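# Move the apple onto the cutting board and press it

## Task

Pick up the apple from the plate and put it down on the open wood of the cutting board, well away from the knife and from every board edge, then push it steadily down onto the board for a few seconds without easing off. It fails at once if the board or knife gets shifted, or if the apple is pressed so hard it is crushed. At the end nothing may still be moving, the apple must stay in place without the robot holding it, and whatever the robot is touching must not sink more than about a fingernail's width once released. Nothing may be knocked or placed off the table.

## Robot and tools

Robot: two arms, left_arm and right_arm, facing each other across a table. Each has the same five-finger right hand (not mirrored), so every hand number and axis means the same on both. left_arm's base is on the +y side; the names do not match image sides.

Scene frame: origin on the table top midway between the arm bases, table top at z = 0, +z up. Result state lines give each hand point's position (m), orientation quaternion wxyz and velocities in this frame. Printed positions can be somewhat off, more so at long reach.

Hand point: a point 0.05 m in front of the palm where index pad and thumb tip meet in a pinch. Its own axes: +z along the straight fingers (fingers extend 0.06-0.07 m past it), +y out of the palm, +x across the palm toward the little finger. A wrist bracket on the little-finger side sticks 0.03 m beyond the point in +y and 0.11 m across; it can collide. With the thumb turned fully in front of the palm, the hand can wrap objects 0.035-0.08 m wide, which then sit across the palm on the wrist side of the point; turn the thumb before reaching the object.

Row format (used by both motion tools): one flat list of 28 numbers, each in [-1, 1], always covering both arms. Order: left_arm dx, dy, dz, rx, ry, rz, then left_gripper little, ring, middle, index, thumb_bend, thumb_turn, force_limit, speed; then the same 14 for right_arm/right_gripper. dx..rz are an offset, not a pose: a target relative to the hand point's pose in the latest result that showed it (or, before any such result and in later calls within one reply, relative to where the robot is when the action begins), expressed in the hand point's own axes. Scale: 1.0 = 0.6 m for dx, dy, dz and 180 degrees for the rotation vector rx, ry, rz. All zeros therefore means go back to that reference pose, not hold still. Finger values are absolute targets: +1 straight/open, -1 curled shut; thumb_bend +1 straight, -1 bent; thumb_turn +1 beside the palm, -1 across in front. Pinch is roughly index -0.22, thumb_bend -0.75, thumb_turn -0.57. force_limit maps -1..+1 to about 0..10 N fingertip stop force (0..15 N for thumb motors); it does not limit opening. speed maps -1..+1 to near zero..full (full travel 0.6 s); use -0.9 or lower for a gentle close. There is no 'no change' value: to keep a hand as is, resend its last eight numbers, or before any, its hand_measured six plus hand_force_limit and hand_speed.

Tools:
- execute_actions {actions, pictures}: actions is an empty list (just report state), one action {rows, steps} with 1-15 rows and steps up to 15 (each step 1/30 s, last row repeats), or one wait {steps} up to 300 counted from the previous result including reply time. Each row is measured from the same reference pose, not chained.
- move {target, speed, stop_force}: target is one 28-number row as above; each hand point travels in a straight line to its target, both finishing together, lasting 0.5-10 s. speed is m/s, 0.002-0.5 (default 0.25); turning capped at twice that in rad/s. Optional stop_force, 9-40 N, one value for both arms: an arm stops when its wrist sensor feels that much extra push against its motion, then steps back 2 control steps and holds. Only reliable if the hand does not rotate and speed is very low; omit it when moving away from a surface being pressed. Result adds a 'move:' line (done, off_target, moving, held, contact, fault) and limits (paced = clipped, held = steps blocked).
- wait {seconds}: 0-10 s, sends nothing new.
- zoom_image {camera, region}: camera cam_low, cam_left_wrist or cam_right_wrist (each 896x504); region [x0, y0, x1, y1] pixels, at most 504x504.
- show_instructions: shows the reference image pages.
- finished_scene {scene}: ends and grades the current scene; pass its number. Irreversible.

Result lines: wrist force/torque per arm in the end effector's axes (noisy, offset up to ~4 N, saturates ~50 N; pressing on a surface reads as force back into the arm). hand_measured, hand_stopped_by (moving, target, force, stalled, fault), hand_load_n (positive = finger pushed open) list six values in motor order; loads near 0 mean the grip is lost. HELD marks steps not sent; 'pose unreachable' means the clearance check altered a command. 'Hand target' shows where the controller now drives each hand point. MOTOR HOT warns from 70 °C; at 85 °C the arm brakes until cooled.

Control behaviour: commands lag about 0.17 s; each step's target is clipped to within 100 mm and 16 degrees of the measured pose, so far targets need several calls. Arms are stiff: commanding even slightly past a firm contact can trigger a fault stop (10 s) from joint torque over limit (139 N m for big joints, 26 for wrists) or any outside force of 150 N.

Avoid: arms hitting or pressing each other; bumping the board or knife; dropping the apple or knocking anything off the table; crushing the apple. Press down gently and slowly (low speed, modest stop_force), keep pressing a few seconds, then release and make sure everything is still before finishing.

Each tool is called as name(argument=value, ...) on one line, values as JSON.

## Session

execute_actions(actions=[])

Scene clock: 0.00 s of 4800.00 s.
left_arm: end_effector_position=(+0.2300, +0.4396, +0.4800) hand_measured=(+1.000, +1.000, +1.000, +1.000, +1.000, +1.000) hand_load_n=(+0.0, +0.0, +0.0, +0.0, +0.0, +0.0) hand_stopped_by=(target, target, target, target, target, target) hand_force_limit=0.00 hand_speed=-0.80 end_effector_quat_wxyz=(+0.015, +0.353, +0.935, -0.021) end_effector_velocity=(+0.000, +0.000, +0.000) end_effector_angular_velocity=(-0.000, -0.000, -0.000) | right_arm: end_effector_position=(+0.1114, -0.2795, +0.4811) hand_measured=(+1.000, +1.000, +1.000, +1.000, +1.000, +1.000) hand_load_n=(+0.0, +0.0, +0.0, +0.0, +0.0, +0.0) hand_stopped_by=(target, target, target, target, target, target) hand_force_limit=0.00 hand_speed=-0.80 end_effector_quat_wxyz=(+0.009, -0.385, +0.923, -0.013) end_effector_velocity=(+0.000, -0.000, -0.000) end_effector_angular_velocity=(-0.000, -0.000, -0.000)
Joint positions: left_arm=[ 0.536 -1.738  1.335  1.924  1.586 -1.879] | right_arm=[-1.209 -1.737  1.337  1.956  1.598 -1.867]
Joint velocities: left_arm=[ 0.     0.    -0.     0.    -0.     0.001] | right_arm=[-0. -0.  0.  0.  0.  0.]
Wrist force (N, on the end effector, along its own x y z axes, offset not removed): no reading
Wrist torque (N m, same axes, about the end effector's origin, offset not removed): no reading
Hand target (left_arm): +0.230, +0.440, +0.480; +0.015, +0.353, +0.935, -0.021
Hand target (right_arm): +0.111, -0.280, +0.481; +0.009, -0.385, +0.923, -0.013

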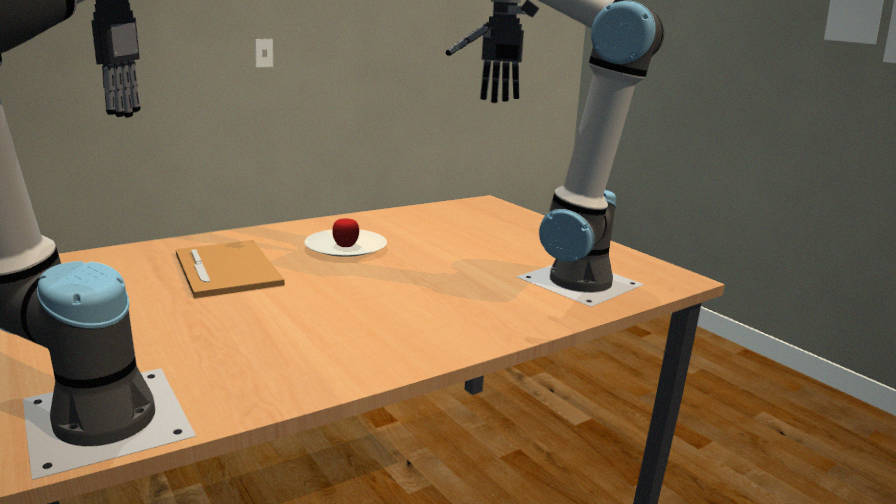

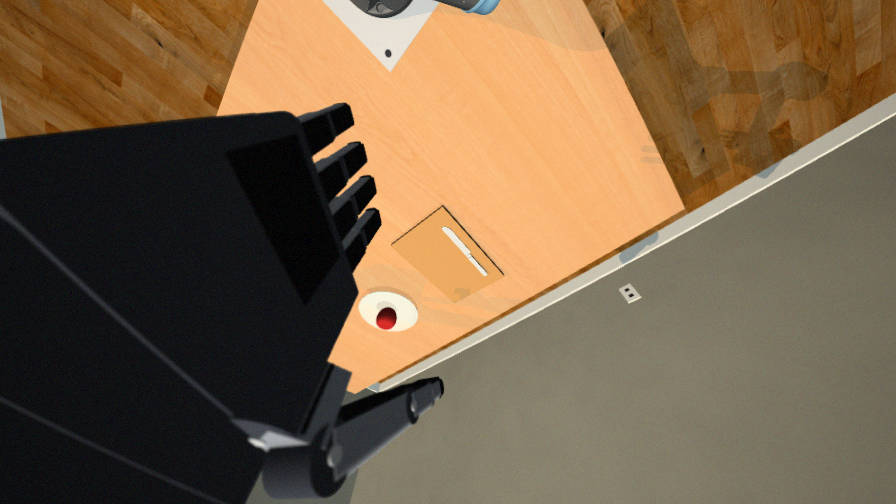

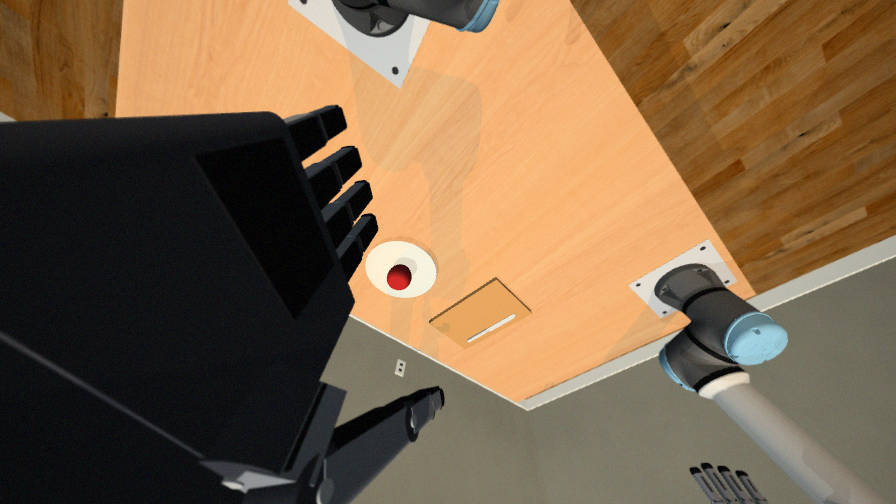

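move(target=[-0.55,-0.05,0.4,0,0,-0.3,1,1,1,1,1,-1,0.2,0.5,0,0,0,0,0,0,1,1,1,1,1,1,0,-0.8], speed=0.3)

move(target=[0.03,-0.2,0.05,0.28,0,0,1,1,1,1,1,-1,0.2,0.5,0,0,0,0,0,0,1,1,1,1,1,1,0,-0.8], speed=0.3)

Scene clock: 15.13 s of 4800.00 s.
left_arm: end_effector_position=(+0.4610, +0.1883, +0.2545) hand_measured=(+1.000, +1.000, +1.000, +1.000, +1.000, -1.000) hand_load_n=(+0.0, +0.0, +0.0, +0.0, +0.0, +0.0) hand_stopped_by=(target, target, target, target, target, target) hand_force_limit=0.20 hand_speed=0.50 end_effector_quat_wxyz=(-0.004, +0.110, -0.994, +0.026) end_effector_velocity=(+0.001, -0.002, -0.000) end_effector_angular_velocity=(+0.003, +0.006, +0.003) | right_arm: end_effector_position=(+0.1114, -0.2795, +0.4811) hand_measured=(+1.000, +1.000, +1.000, +1.000, +1.000, +1.000) hand_load_n=(+0.0, +0.0, +0.0, +0.0, +0.0, +0.0) hand_stopped_by=(target, target, target, target, target, target) hand_force_limit=0.00 hand_speed=-0.80 end_effector_quat_wxyz=(+0.009, -0.385, +0.923, -0.013) end_effector_velocity=(-0.000, +0.000, -0.000) end_effector_angular_velocity=(+0.000, -0.000, -0.000)
Joint positions: left_arm=[ 0.681 -0.706  0.516  1.713  1.592 -2.677] | right_arm=[-1.209 -1.737  1.337  1.956  1.598 -1.867]
Joint velocities: left_arm=[ 0.001  0.018 -0.031  0.019  0.003 -0.003] | right_arm=[ 0.001 -0.     0.    -0.     0.     0.001]
Wrist force (N, on the end effector, along its own x y z axes, offset not removed): left_arm=[-2.3 -1.5 -1.4] | right_arm=[-0.4 0.5 -4.0]
Wrist torque (N m, same axes, about the end effector's origin, offset not removed): left_arm=[-0.04 0.37 -0.11] | right_arm=[0.38 0.09 -0.07]
Hand target (left_arm): +0.461, +0.188, +0.254; +0.004, -0.111, +0.994, -0.026
Hand target (right_arm): +0.111, -0.280, +0.481; +0.009, -0.385, +0.923, -0.013
Off the commanded pose (left_arm): 0.001 m, 0 deg.
Off the commanded pose (right_arm): 0.000 m, 0 deg.
After step 100, 9.63 s passed at rest.
move: done

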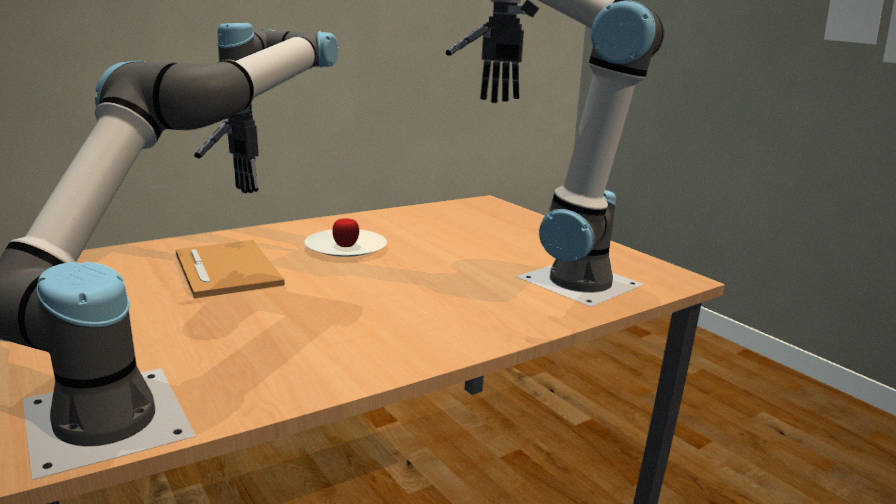

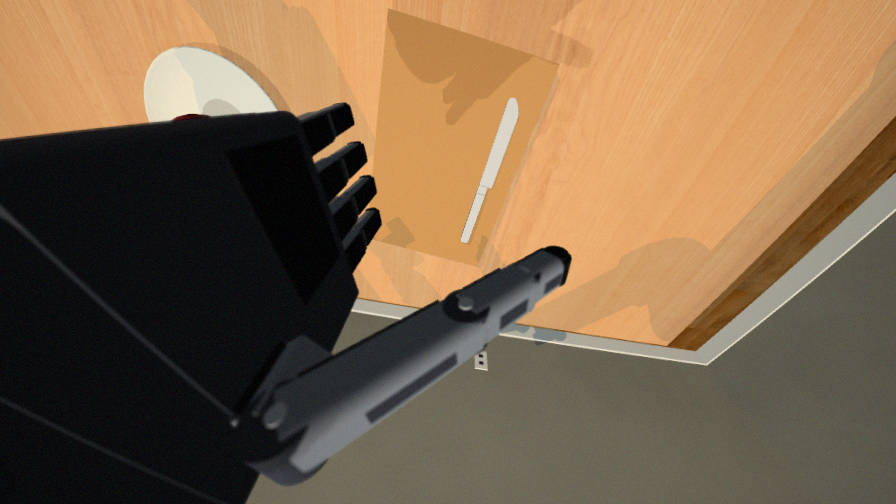

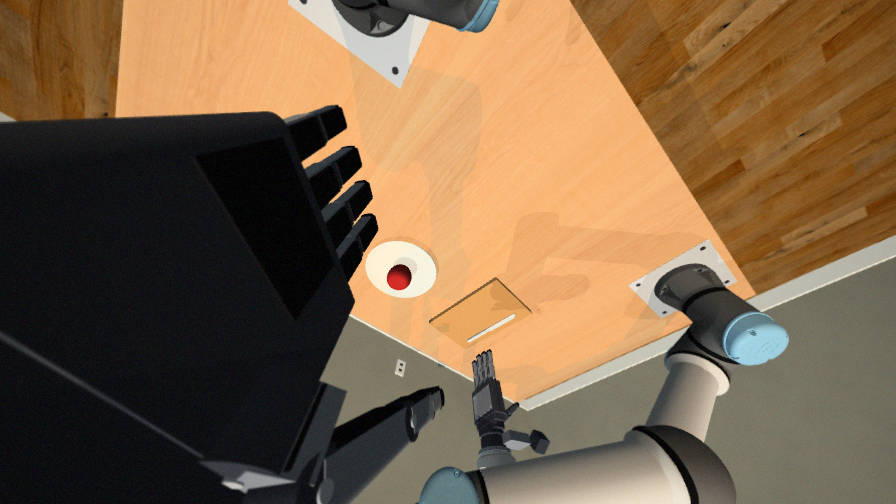

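Scene clock: 17.13 s of 4800.00 s.
left_arm: end_effector_position=(+0.4705, +0.0659, +0.2310) hand_measured=(+1.000, +1.000, +1.000, +1.000, +1.000, -1.000) hand_load_n=(+0.0, +0.0, +0.0, +0.0, +0.0, +0.0) hand_stopped_by=(target, target, target, target, target, target) hand_force_limit=0.20 hand_speed=0.50 end_effector_quat_wxyz=(-0.051, +0.099, -0.888, +0.446) end_effector_velocity=(+0.000, -0.001, +0.000) end_effector_angular_velocity=(-0.008, -0.004, +0.001) | right_arm: end_effector_position=(+0.1114, -0.2795, +0.4811) hand_measured=(+1.000, +1.000, +1.000, +1.000, +1.000, +1.000) hand_load_n=(+0.0, +0.0, +0.0, +0.0, +0.0, +0.0) hand_stopped_by=(target, target, target, target, target, target) hand_force_limit=0.00 hand_speed=-0.80 end_effector_quat_wxyz=(+0.009, -0.385, +0.923, -0.013) end_effector_velocity=(-0.000, -0.000, -0.001) end_effector_angular_velocity=(-0.001, +0.001, +0.000)
Joint positions: left_arm=[ 0.728 -1.079  1.162  0.622  1.972 -2.817] | right_arm=[-1.209 -1.737  1.337  1.956  1.598 -1.867]
Joint velocities: left_arm=[-0.001 -0.004  0.007 -0.014 -0.    -0.003] | right_arm=[ 0.001  0.     0.002 -0.     0.     0.   ]
Wrist force (N, on the end effector, along its own x y z axes, offset not removed): left_arm=[0.9 0.3 -2.7] | right_arm=[-0.8 3.0 -2.2]
Wrist torque (N m, same axes, about the end effector's origin, offset not removed): left_arm=[0.14 -0.26 0.16] | right_arm=[0.51 0.23 -0.01]
Hand target (left_arm): +0.470, +0.066, +0.231; +0.051, -0.099, +0.888, -0.446
Hand target (right_arm): +0.111, -0.280, +0.481; +0.009, -0.385, +0.923, -0.013
Off the commanded pose (left_arm): 0.000 m, 0 deg.
Off the commanded pose (right_arm): 0.000 m, 0 deg.
move: done

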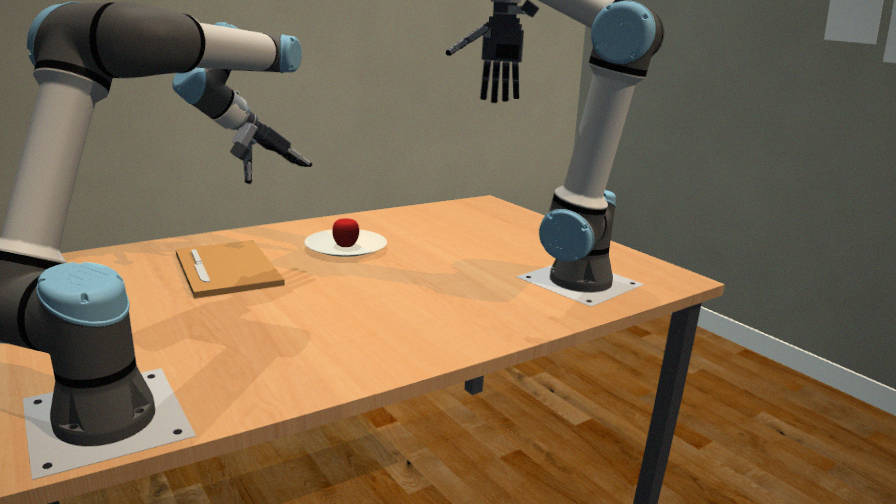

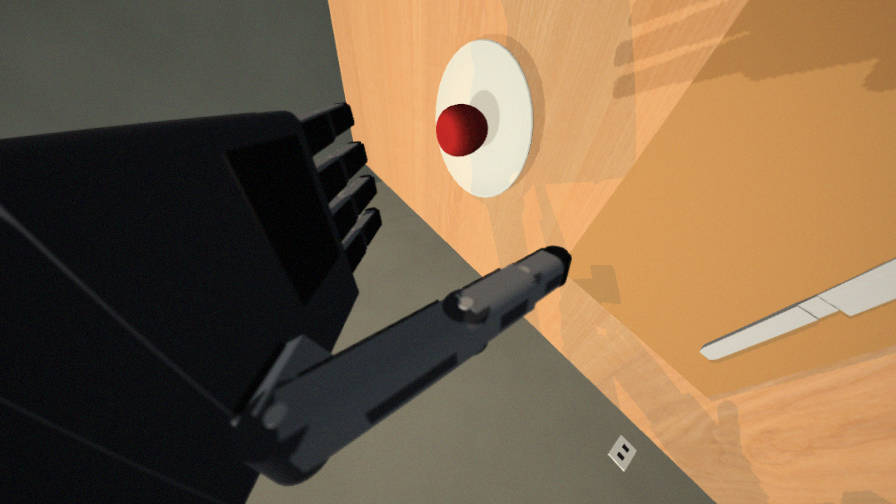

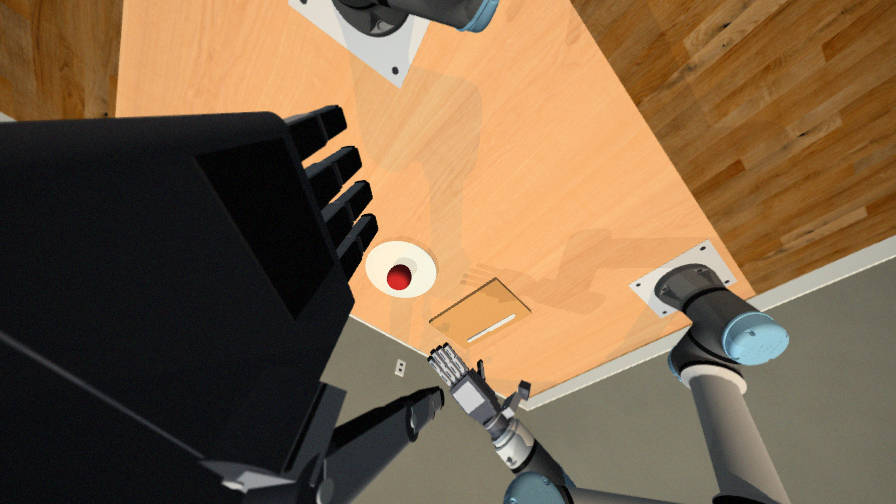

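move(target=[0.04,-0.085,0.353,-0.024,0,0,1,1,1,1,1,-1,0.2,0.5,0,0,0,0,0,0,1,1,1,1,1,1,0,-0.8], speed=0.2)

Scene clock: 23.20 s of 4800.00 s.
left_arm: end_effector_position=(+0.4910, -0.1345, +0.1453) hand_measured=(+1.000, +1.000, +1.000, +1.000, +1.000, -1.000) hand_load_n=(+0.0, +0.0, +0.0, +0.0, +0.0, +0.0) hand_stopped_by=(target, target, target, target, target, target) hand_force_limit=0.20 hand_speed=0.50 end_effector_quat_wxyz=(-0.048, +0.101, -0.904, +0.413) end_effector_velocity=(+0.001, -0.002, +0.001) end_effector_angular_velocity=(+0.009, +0.006, -0.003) | right_arm: end_effector_position=(+0.1114, -0.2795, +0.4811) hand_measured=(+1.000, +1.000, +1.000, +1.000, +1.000, +1.000) hand_load_n=(+0.0, +0.0, +0.0, +0.0, +0.0, +0.0) hand_stopped_by=(target, target, target, target, target, target) hand_force_limit=0.00 hand_speed=-0.80 end_effector_quat_wxyz=(+0.009, -0.385, +0.923, -0.013) end_effector_velocity=(-0.000, -0.000, -0.001) end_effector_angular_velocity=(-0.001, +0.003, -0.001)
Joint positions: left_arm=[ 0.547 -0.52   0.381  0.88   1.816 -2.919] | right_arm=[-1.209 -1.737  1.337  1.956  1.598 -1.867]
Joint velocities: left_arm=[ 0.     0.036 -0.073  0.049  0.003  0.001] | right_arm=[-0.001  0.     0.003  0.    -0.     0.   ]
Wrist force (N, on the end effector, along its own x y z axes, offset not removed): left_arm=[-0.2 4.0 -2.4] | right_arm=[-1.4 1.1 -3.6]
Wrist torque (N m, same axes, about the end effector's origin, offset not removed): left_arm=[0.73 0.03 0.19] | right_arm=[0.46 0.30 -0.15]
Hand target (left_arm): +0.491, -0.135, +0.145; +0.047, -0.101, +0.904, -0.413
Hand target (right_arm): +0.111, -0.280, +0.481; +0.009, -0.385, +0.923, -0.013
Off the commanded pose (left_arm): 0.001 m, 0 deg.
Off the commanded pose (right_arm): 0.000 m, 0 deg.
After step 100, 1.07 s passed at rest.
move: done

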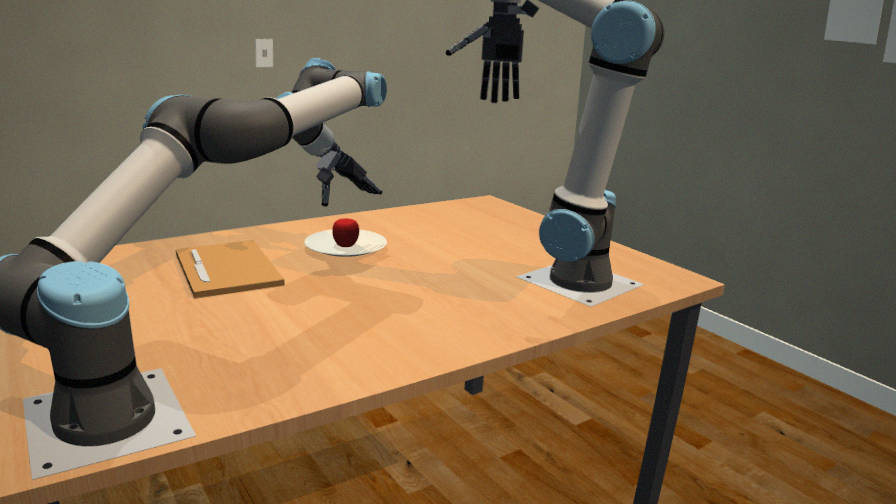

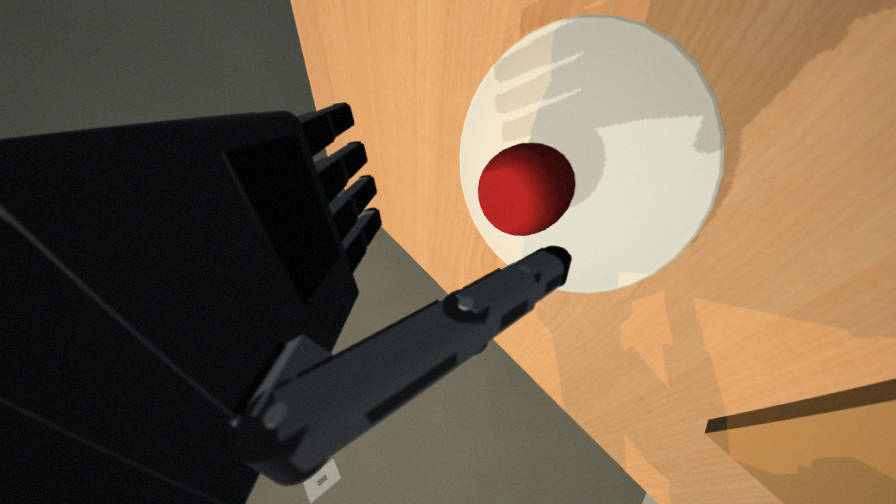

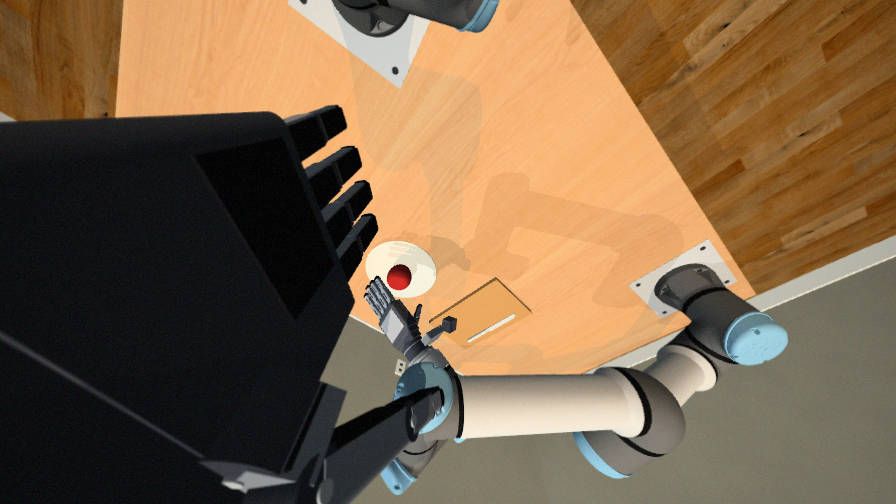

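move(target=[-0.008,0.112,0.125,0,0,0,1,1,1,1,1,-1,0.2,0.5,0,0,0,0,0,0,1,1,1,1,1,1,0,-0.8], speed=0.05, stop_force=12)

move(target=[0,0,0,0,0,0,1,-0.6,-0.6,-0.6,-0.8,-1,0.3,-0.7,0,0,0,0,0,0,1,1,1,1,1,1,0,-0.8])

Scene clock: 30.60 s of 4800.00 s.
left_arm: end_effector_position=(+0.4985, -0.1458, +0.0455) hand_measured=(+1.000, +1.000, +1.000, +1.000, +1.000, -1.000) hand_load_n=(+0.0, +0.0, +0.0, +0.0, +0.0, +0.0) hand_stopped_by=(target, target, target, target, target, target) hand_force_limit=0.20 hand_speed=0.50 end_effector_quat_wxyz=(-0.048, +0.101, -0.904, +0.413) end_effector_velocity=(-0.000, -0.001, -0.001) end_effector_angular_velocity=(-0.001, -0.000, -0.002) | right_arm: end_effector_position=(+0.1114, -0.2795, +0.4811) hand_measured=(+1.000, +1.000, +1.000, +1.000, +1.000, +1.000) hand_load_n=(+0.0, +0.0, +0.0, +0.0, +0.0, +0.0) hand_stopped_by=(target, target, target, target, target, target) hand_force_limit=0.00 hand_speed=-0.80 end_effector_quat_wxyz=(+0.009, -0.385, +0.923, -0.013) end_effector_velocity=(-0.000, +0.000, -0.000) end_effector_angular_velocity=(+0.000, +0.002, -0.000)
Joint positions: left_arm=[ 0.548 -0.467  0.532  0.675  1.817 -2.919] | right_arm=[-1.209 -1.737  1.337  1.956  1.598 -1.867]
Joint velocities: left_arm=[-0.     0.001  0.    -0.002  0.001  0.001] | right_arm=[ 0.    -0.     0.001  0.    -0.001  0.   ]
Wrist force (N, on the end effector, along its own x y z axes, offset not removed): left_arm=[-1.9 1.9 -1.5] | right_arm=[-2.0 -1.0 0.2]
Wrist torque (N m, same axes, about the end effector's origin, offset not removed): left_arm=[0.38 0.28 0.21] | right_arm=[-0.10 0.19 -0.31]
Hand target (left_arm): +0.499, -0.146, +0.045; +0.048, -0.101, +0.904, -0.413
Hand target (right_arm): +0.111, -0.280, +0.481; +0.009, -0.385, +0.923, -0.013
Off the commanded pose (left_arm): 0.000 m, 0 deg.
Off the commanded pose (right_arm): 0.000 m, 0 deg.
After step 100, 1.67 s passed at rest.
move: done

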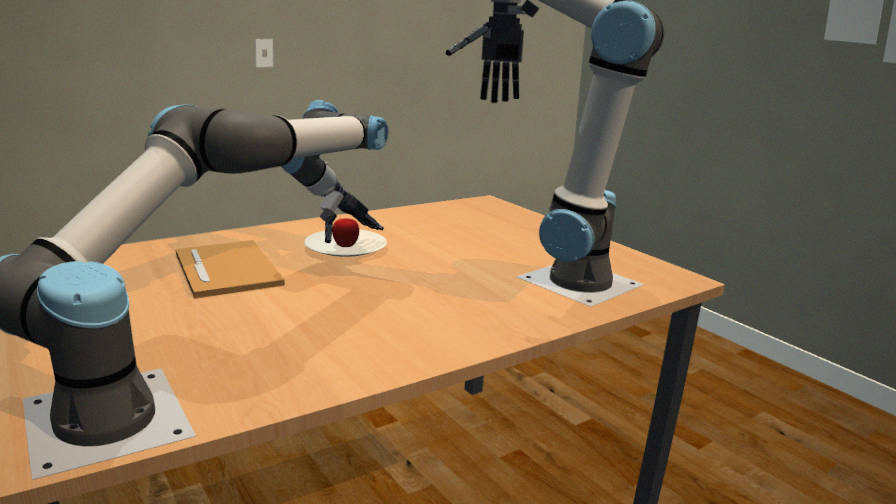

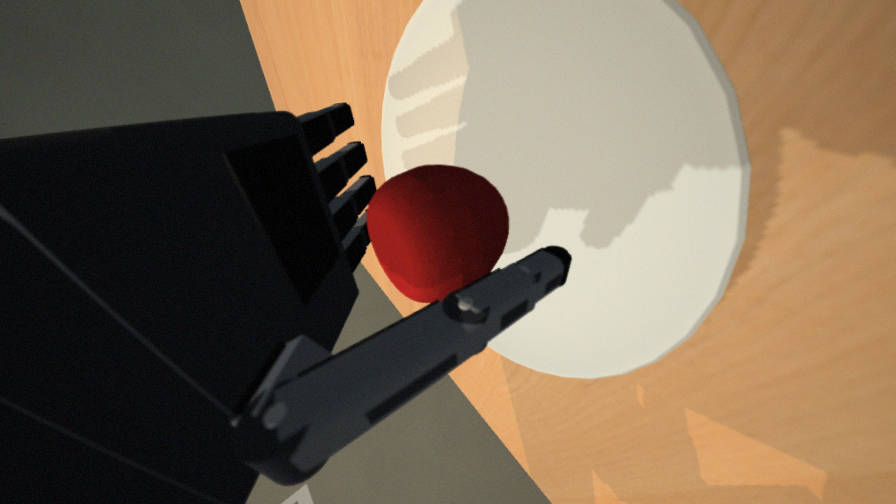

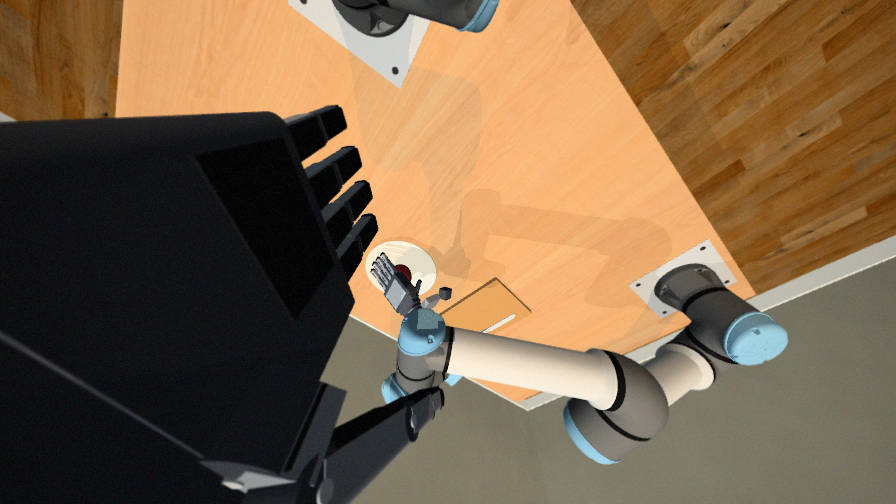

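Scene clock: 32.80 s of 4800.00 s.
left_arm: end_effector_position=(+0.4985, -0.1458, +0.0454) hand_measured=(+1.000, +0.038, +0.254, +0.254, +0.562, -1.000) hand_load_n=(+0.0, +8.0, +4.0, +5.5, +17.5, +4.5) hand_stopped_by=(target, force, force, force, force, target) hand_force_limit=0.30 hand_speed=-0.70 end_effector_quat_wxyz=(-0.048, +0.101, -0.904, +0.413) end_effector_velocity=(+0.000, +0.000, -0.001) end_effector_angular_velocity=(+0.001, -0.000, +0.001) | right_arm: end_effector_position=(+0.1114, -0.2795, +0.4811) hand_measured=(+1.000, +1.000, +1.000, +1.000, +1.000, +1.000) hand_load_n=(+0.0, +0.0, +0.0, +0.0, +0.0, +0.0) hand_stopped_by=(target, target, target, target, target, target) hand_force_limit=0.00 hand_speed=-0.80 end_effector_quat_wxyz=(+0.009, -0.385, +0.923, -0.013) end_effector_velocity=(-0.000, -0.000, -0.000) end_effector_angular_velocity=(-0.001, +0.000, +0.001)
Joint positions: left_arm=[ 0.548 -0.467  0.532  0.675  1.817 -2.919] | right_arm=[-1.209 -1.737  1.337  1.956  1.598 -1.867]
Joint velocities: left_arm=[ 0.     0.001 -0.001  0.    -0.001 -0.   ] | right_arm=[ 0.001 -0.     0.001 -0.     0.    -0.   ]
Wrist force (N, on the end effector, along its own x y z axes, offset not removed): left_arm=[3.6 0.1 -5.5] | right_arm=[-3.8 0.6 -1.6]
Wrist torque (N m, same axes, about the end effector's origin, offset not removed): left_arm=[0.74 -0.33 0.42] | right_arm=[0.14 0.43 -0.23]
Hand target (left_arm): +0.499, -0.146, +0.045; +0.048, -0.101, +0.904, -0.413
Hand target (right_arm): +0.111, -0.280, +0.481; +0.009, -0.385, +0.923, -0.013
Off the commanded pose (left_arm): 0.000 m, 0 deg.
Off the commanded pose (right_arm): 0.000 m, 0 deg.
move: done

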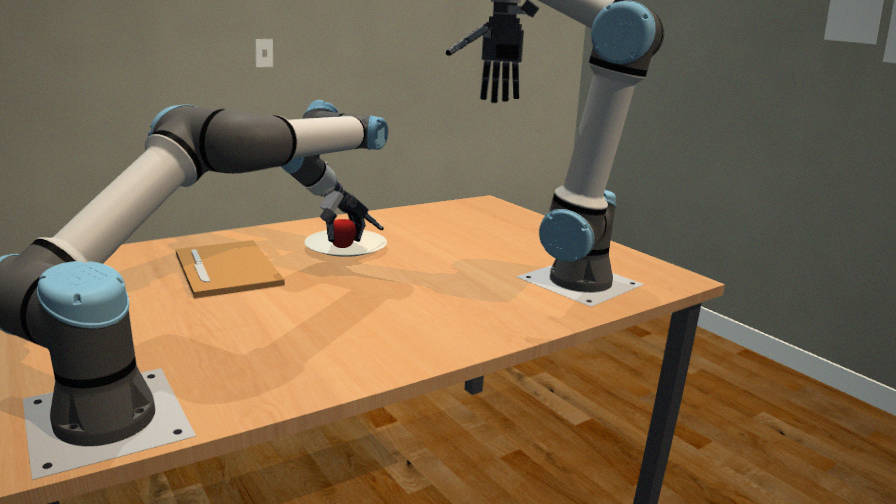

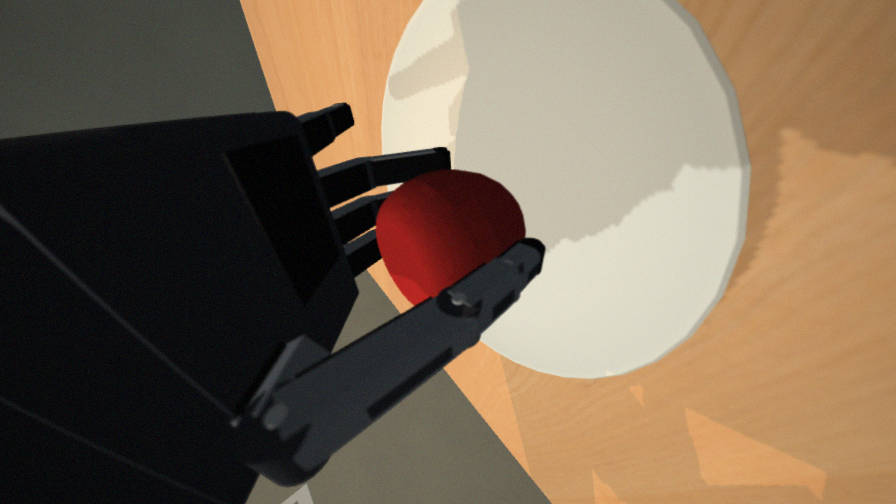

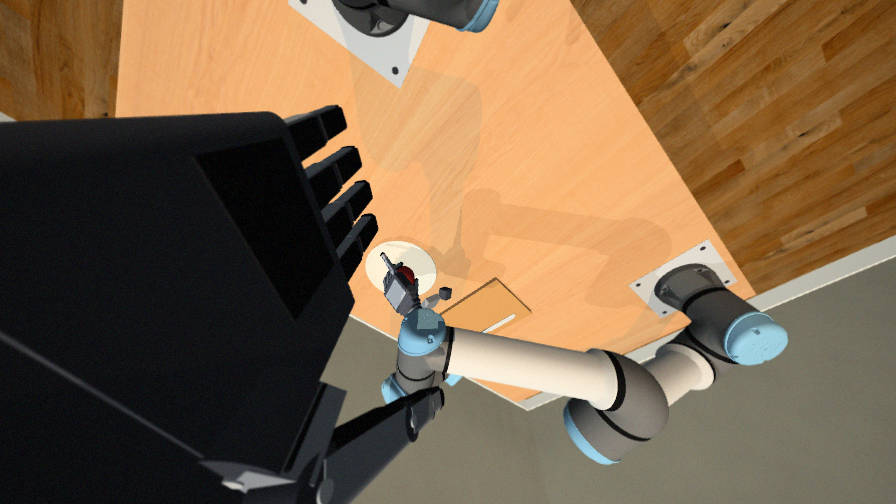

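move(target=[0,-0.09,-0.12,0,0,0,1,-0.6,-0.6,-0.6,-0.8,-1,0.3,-0.7,0,0,0,0,0,0,1,1,1,1,1,1,0,-0.8], speed=0.1)

move(target=[-0.015,0.32,-0.365,0,0,0,1,-0.6,-0.6,-0.6,-0.8,-1,0.3,-0.7,0,0,0,0,0,0,1,1,1,1,1,1,0,-0.8], speed=0.2)

Scene clock: 41.33 s of 4800.00 s.
left_arm: end_effector_position=(+0.4943, -0.1273, +0.1333) hand_measured=(+1.000, +0.038, +0.254, +0.254, +0.562, -1.000) hand_load_n=(+0.0, +8.0, +4.0, +5.5, +18.0, +4.5) hand_stopped_by=(target, force, force, force, force, target) hand_force_limit=0.30 hand_speed=-0.70 end_effector_quat_wxyz=(-0.048, +0.101, -0.904, +0.413) end_effector_velocity=(-0.000, -0.000, +0.002) end_effector_angular_velocity=(-0.001, +0.001, +0.000) | right_arm: end_effector_position=(+0.1114, -0.2795, +0.4811) hand_measured=(+1.000, +1.000, +1.000, +1.000, +1.000, +1.000) hand_load_n=(+0.0, +0.0, +0.0, +0.0, +0.0, +0.0) hand_stopped_by=(target, target, target, target, target, target) hand_force_limit=0.00 hand_speed=-0.80 end_effector_quat_wxyz=(+0.009, -0.385, +0.923, -0.013) end_effector_velocity=(-0.000, +0.000, -0.000) end_effector_angular_velocity=(-0.000, -0.000, +0.001)
Joint positions: left_arm=[ 0.557 -0.545  0.461  0.827  1.823 -2.913] | right_arm=[-1.209 -1.737  1.337  1.956  1.598 -1.867]
Joint velocities: left_arm=[-0.    -0.    -0.004  0.004  0.    -0.001] | right_arm=[ 0.001  0.     0.    -0.001  0.     0.   ]
Wrist force (N, on the end effector, along its own x y z axes, offset not removed): left_arm=[-1.4 2.7 -0.5] | right_arm=[-1.4 -1.0 -2.0]
Wrist torque (N m, same axes, about the end effector's origin, offset not removed): left_arm=[0.18 0.06 0.00] | right_arm=[-0.16 0.28 -0.17]
Hand target (left_arm): +0.494, -0.127, +0.133; +0.048, -0.101, +0.904, -0.413
Hand target (right_arm): +0.111, -0.280, +0.481; +0.009, -0.385, +0.923, -0.013
Off the commanded pose (left_arm): 0.000 m, 0 deg.
Off the commanded pose (right_arm): 0.000 m, 0 deg.
After step 100, 3.87 s passed at rest.
move: done

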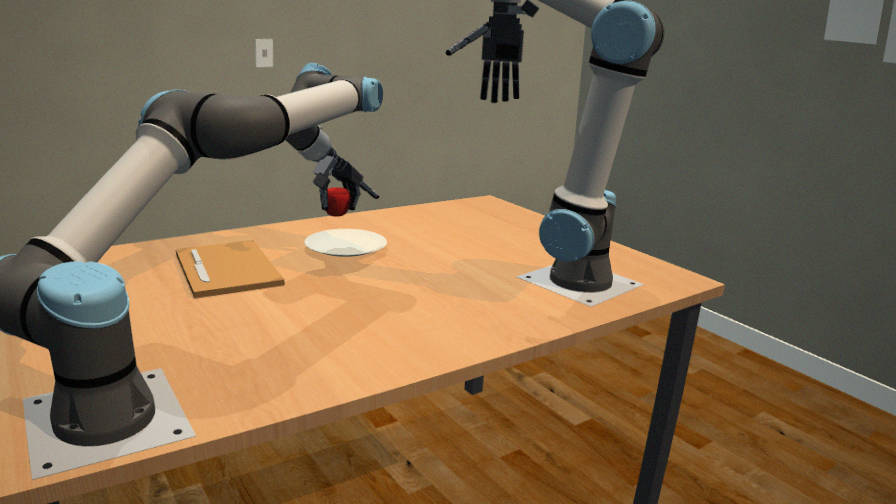

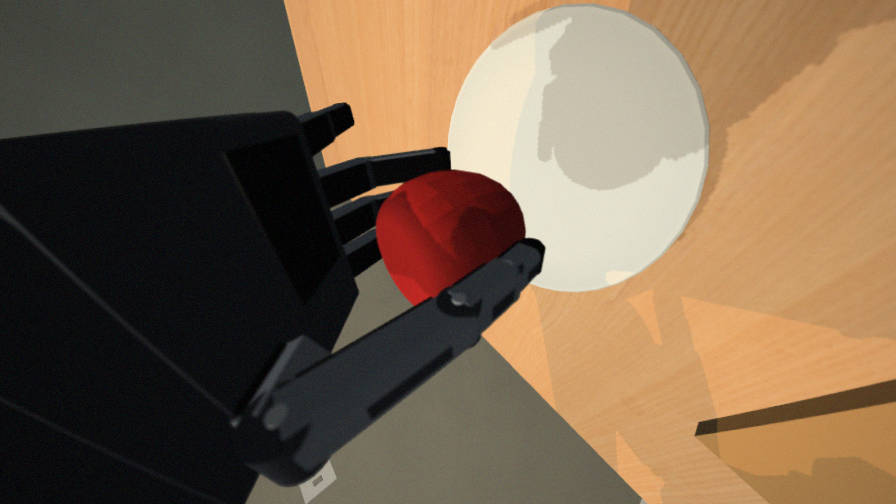

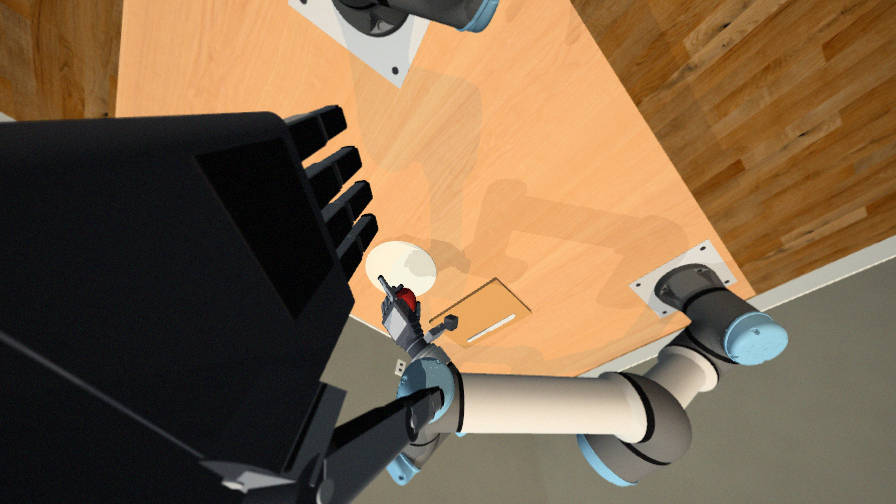

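Scene clock: 43.33 s of 4800.00 s.
left_arm: end_effector_position=(+0.4389, +0.1586, +0.1318) hand_measured=(+1.000, +0.038, +0.254, +0.254, +0.562, -1.000) hand_load_n=(+0.0, +8.0, +4.0, +5.5, +18.0, +4.5) hand_stopped_by=(target, force, force, force, force, target) hand_force_limit=0.30 hand_speed=-0.70 end_effector_quat_wxyz=(-0.048, +0.101, -0.904, +0.413) end_effector_velocity=(-0.001, +0.002, -0.001) end_effector_angular_velocity=(+0.001, +0.002, -0.000) | right_arm: end_effector_position=(+0.1114, -0.2795, +0.4811) hand_measured=(+1.000, +1.000, +1.000, +1.000, +1.000, +1.000) hand_load_n=(+0.0, +0.0, +0.0, +0.0, +0.0, +0.0) hand_stopped_by=(target, target, target, target, target, target) hand_force_limit=0.00 hand_speed=-0.80 end_effector_quat_wxyz=(+0.009, -0.385, +0.923, -0.013) end_effector_velocity=(-0.000, +0.000, +0.000) end_effector_angular_velocity=(+0.000, -0.000, +0.000)
Joint positions: left_arm=[ 0.796 -1.168  1.541  0.428  1.995 -2.735] | right_arm=[-1.209 -1.737  1.337  1.956  1.598 -1.867]
Joint velocities: left_arm=[ 0.002 -0.002  0.005 -0.001  0.002  0.001] | right_arm=[ 0.     0.    -0.001  0.001 -0.    -0.   ]
Wrist force (N, on the end effector, along its own x y z axes, offset not removed): left_arm=[-2.1 1.5 0.6] | right_arm=[-1.3 0.3 -2.3]
Wrist torque (N m, same axes, about the end effector's origin, offset not removed): left_arm=[-0.02 0.08 0.11] | right_arm=[0.20 0.28 -0.13]
Hand target (left_arm): +0.439, +0.159, +0.132; +0.048, -0.101, +0.904, -0.413
Hand target (right_arm): +0.111, -0.280, +0.481; +0.009, -0.385, +0.923, -0.013
Off the commanded pose (left_arm): 0.000 m, 0 deg.
Off the commanded pose (right_arm): 0.000 m, 0 deg.
move: done

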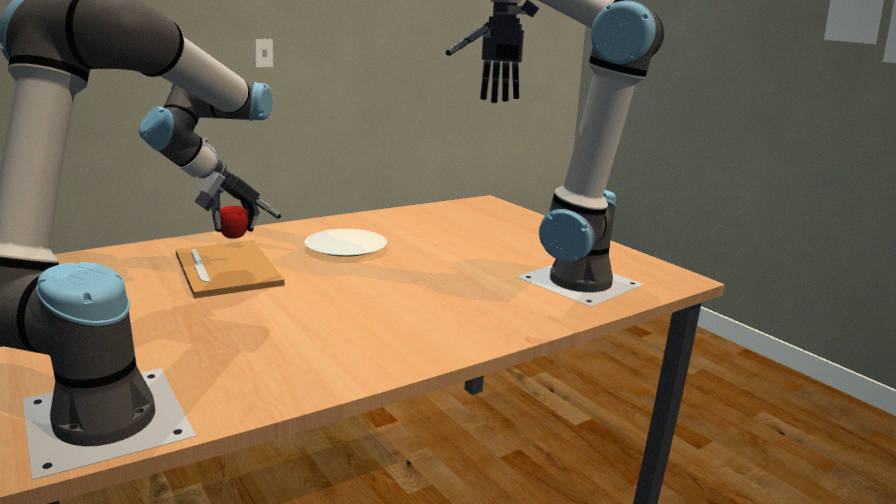

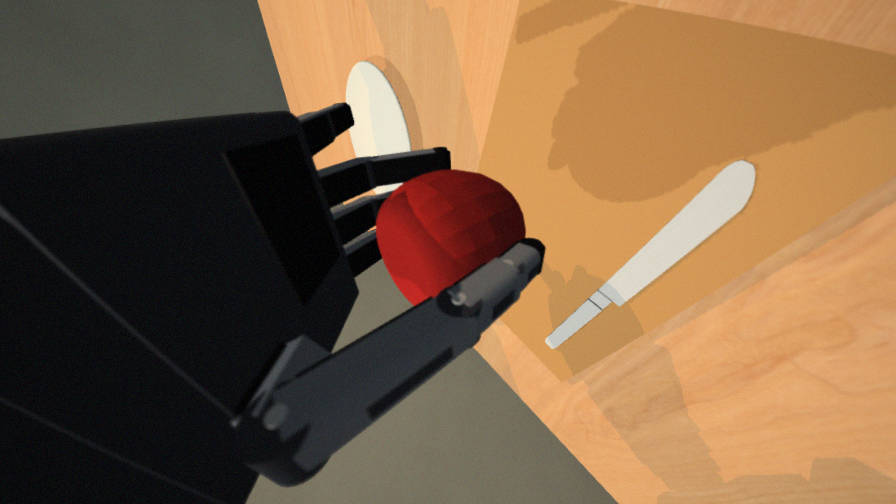

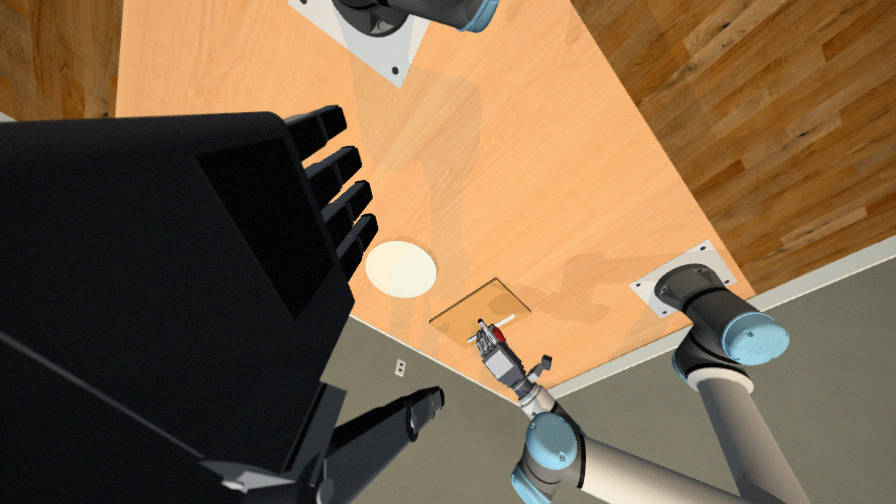

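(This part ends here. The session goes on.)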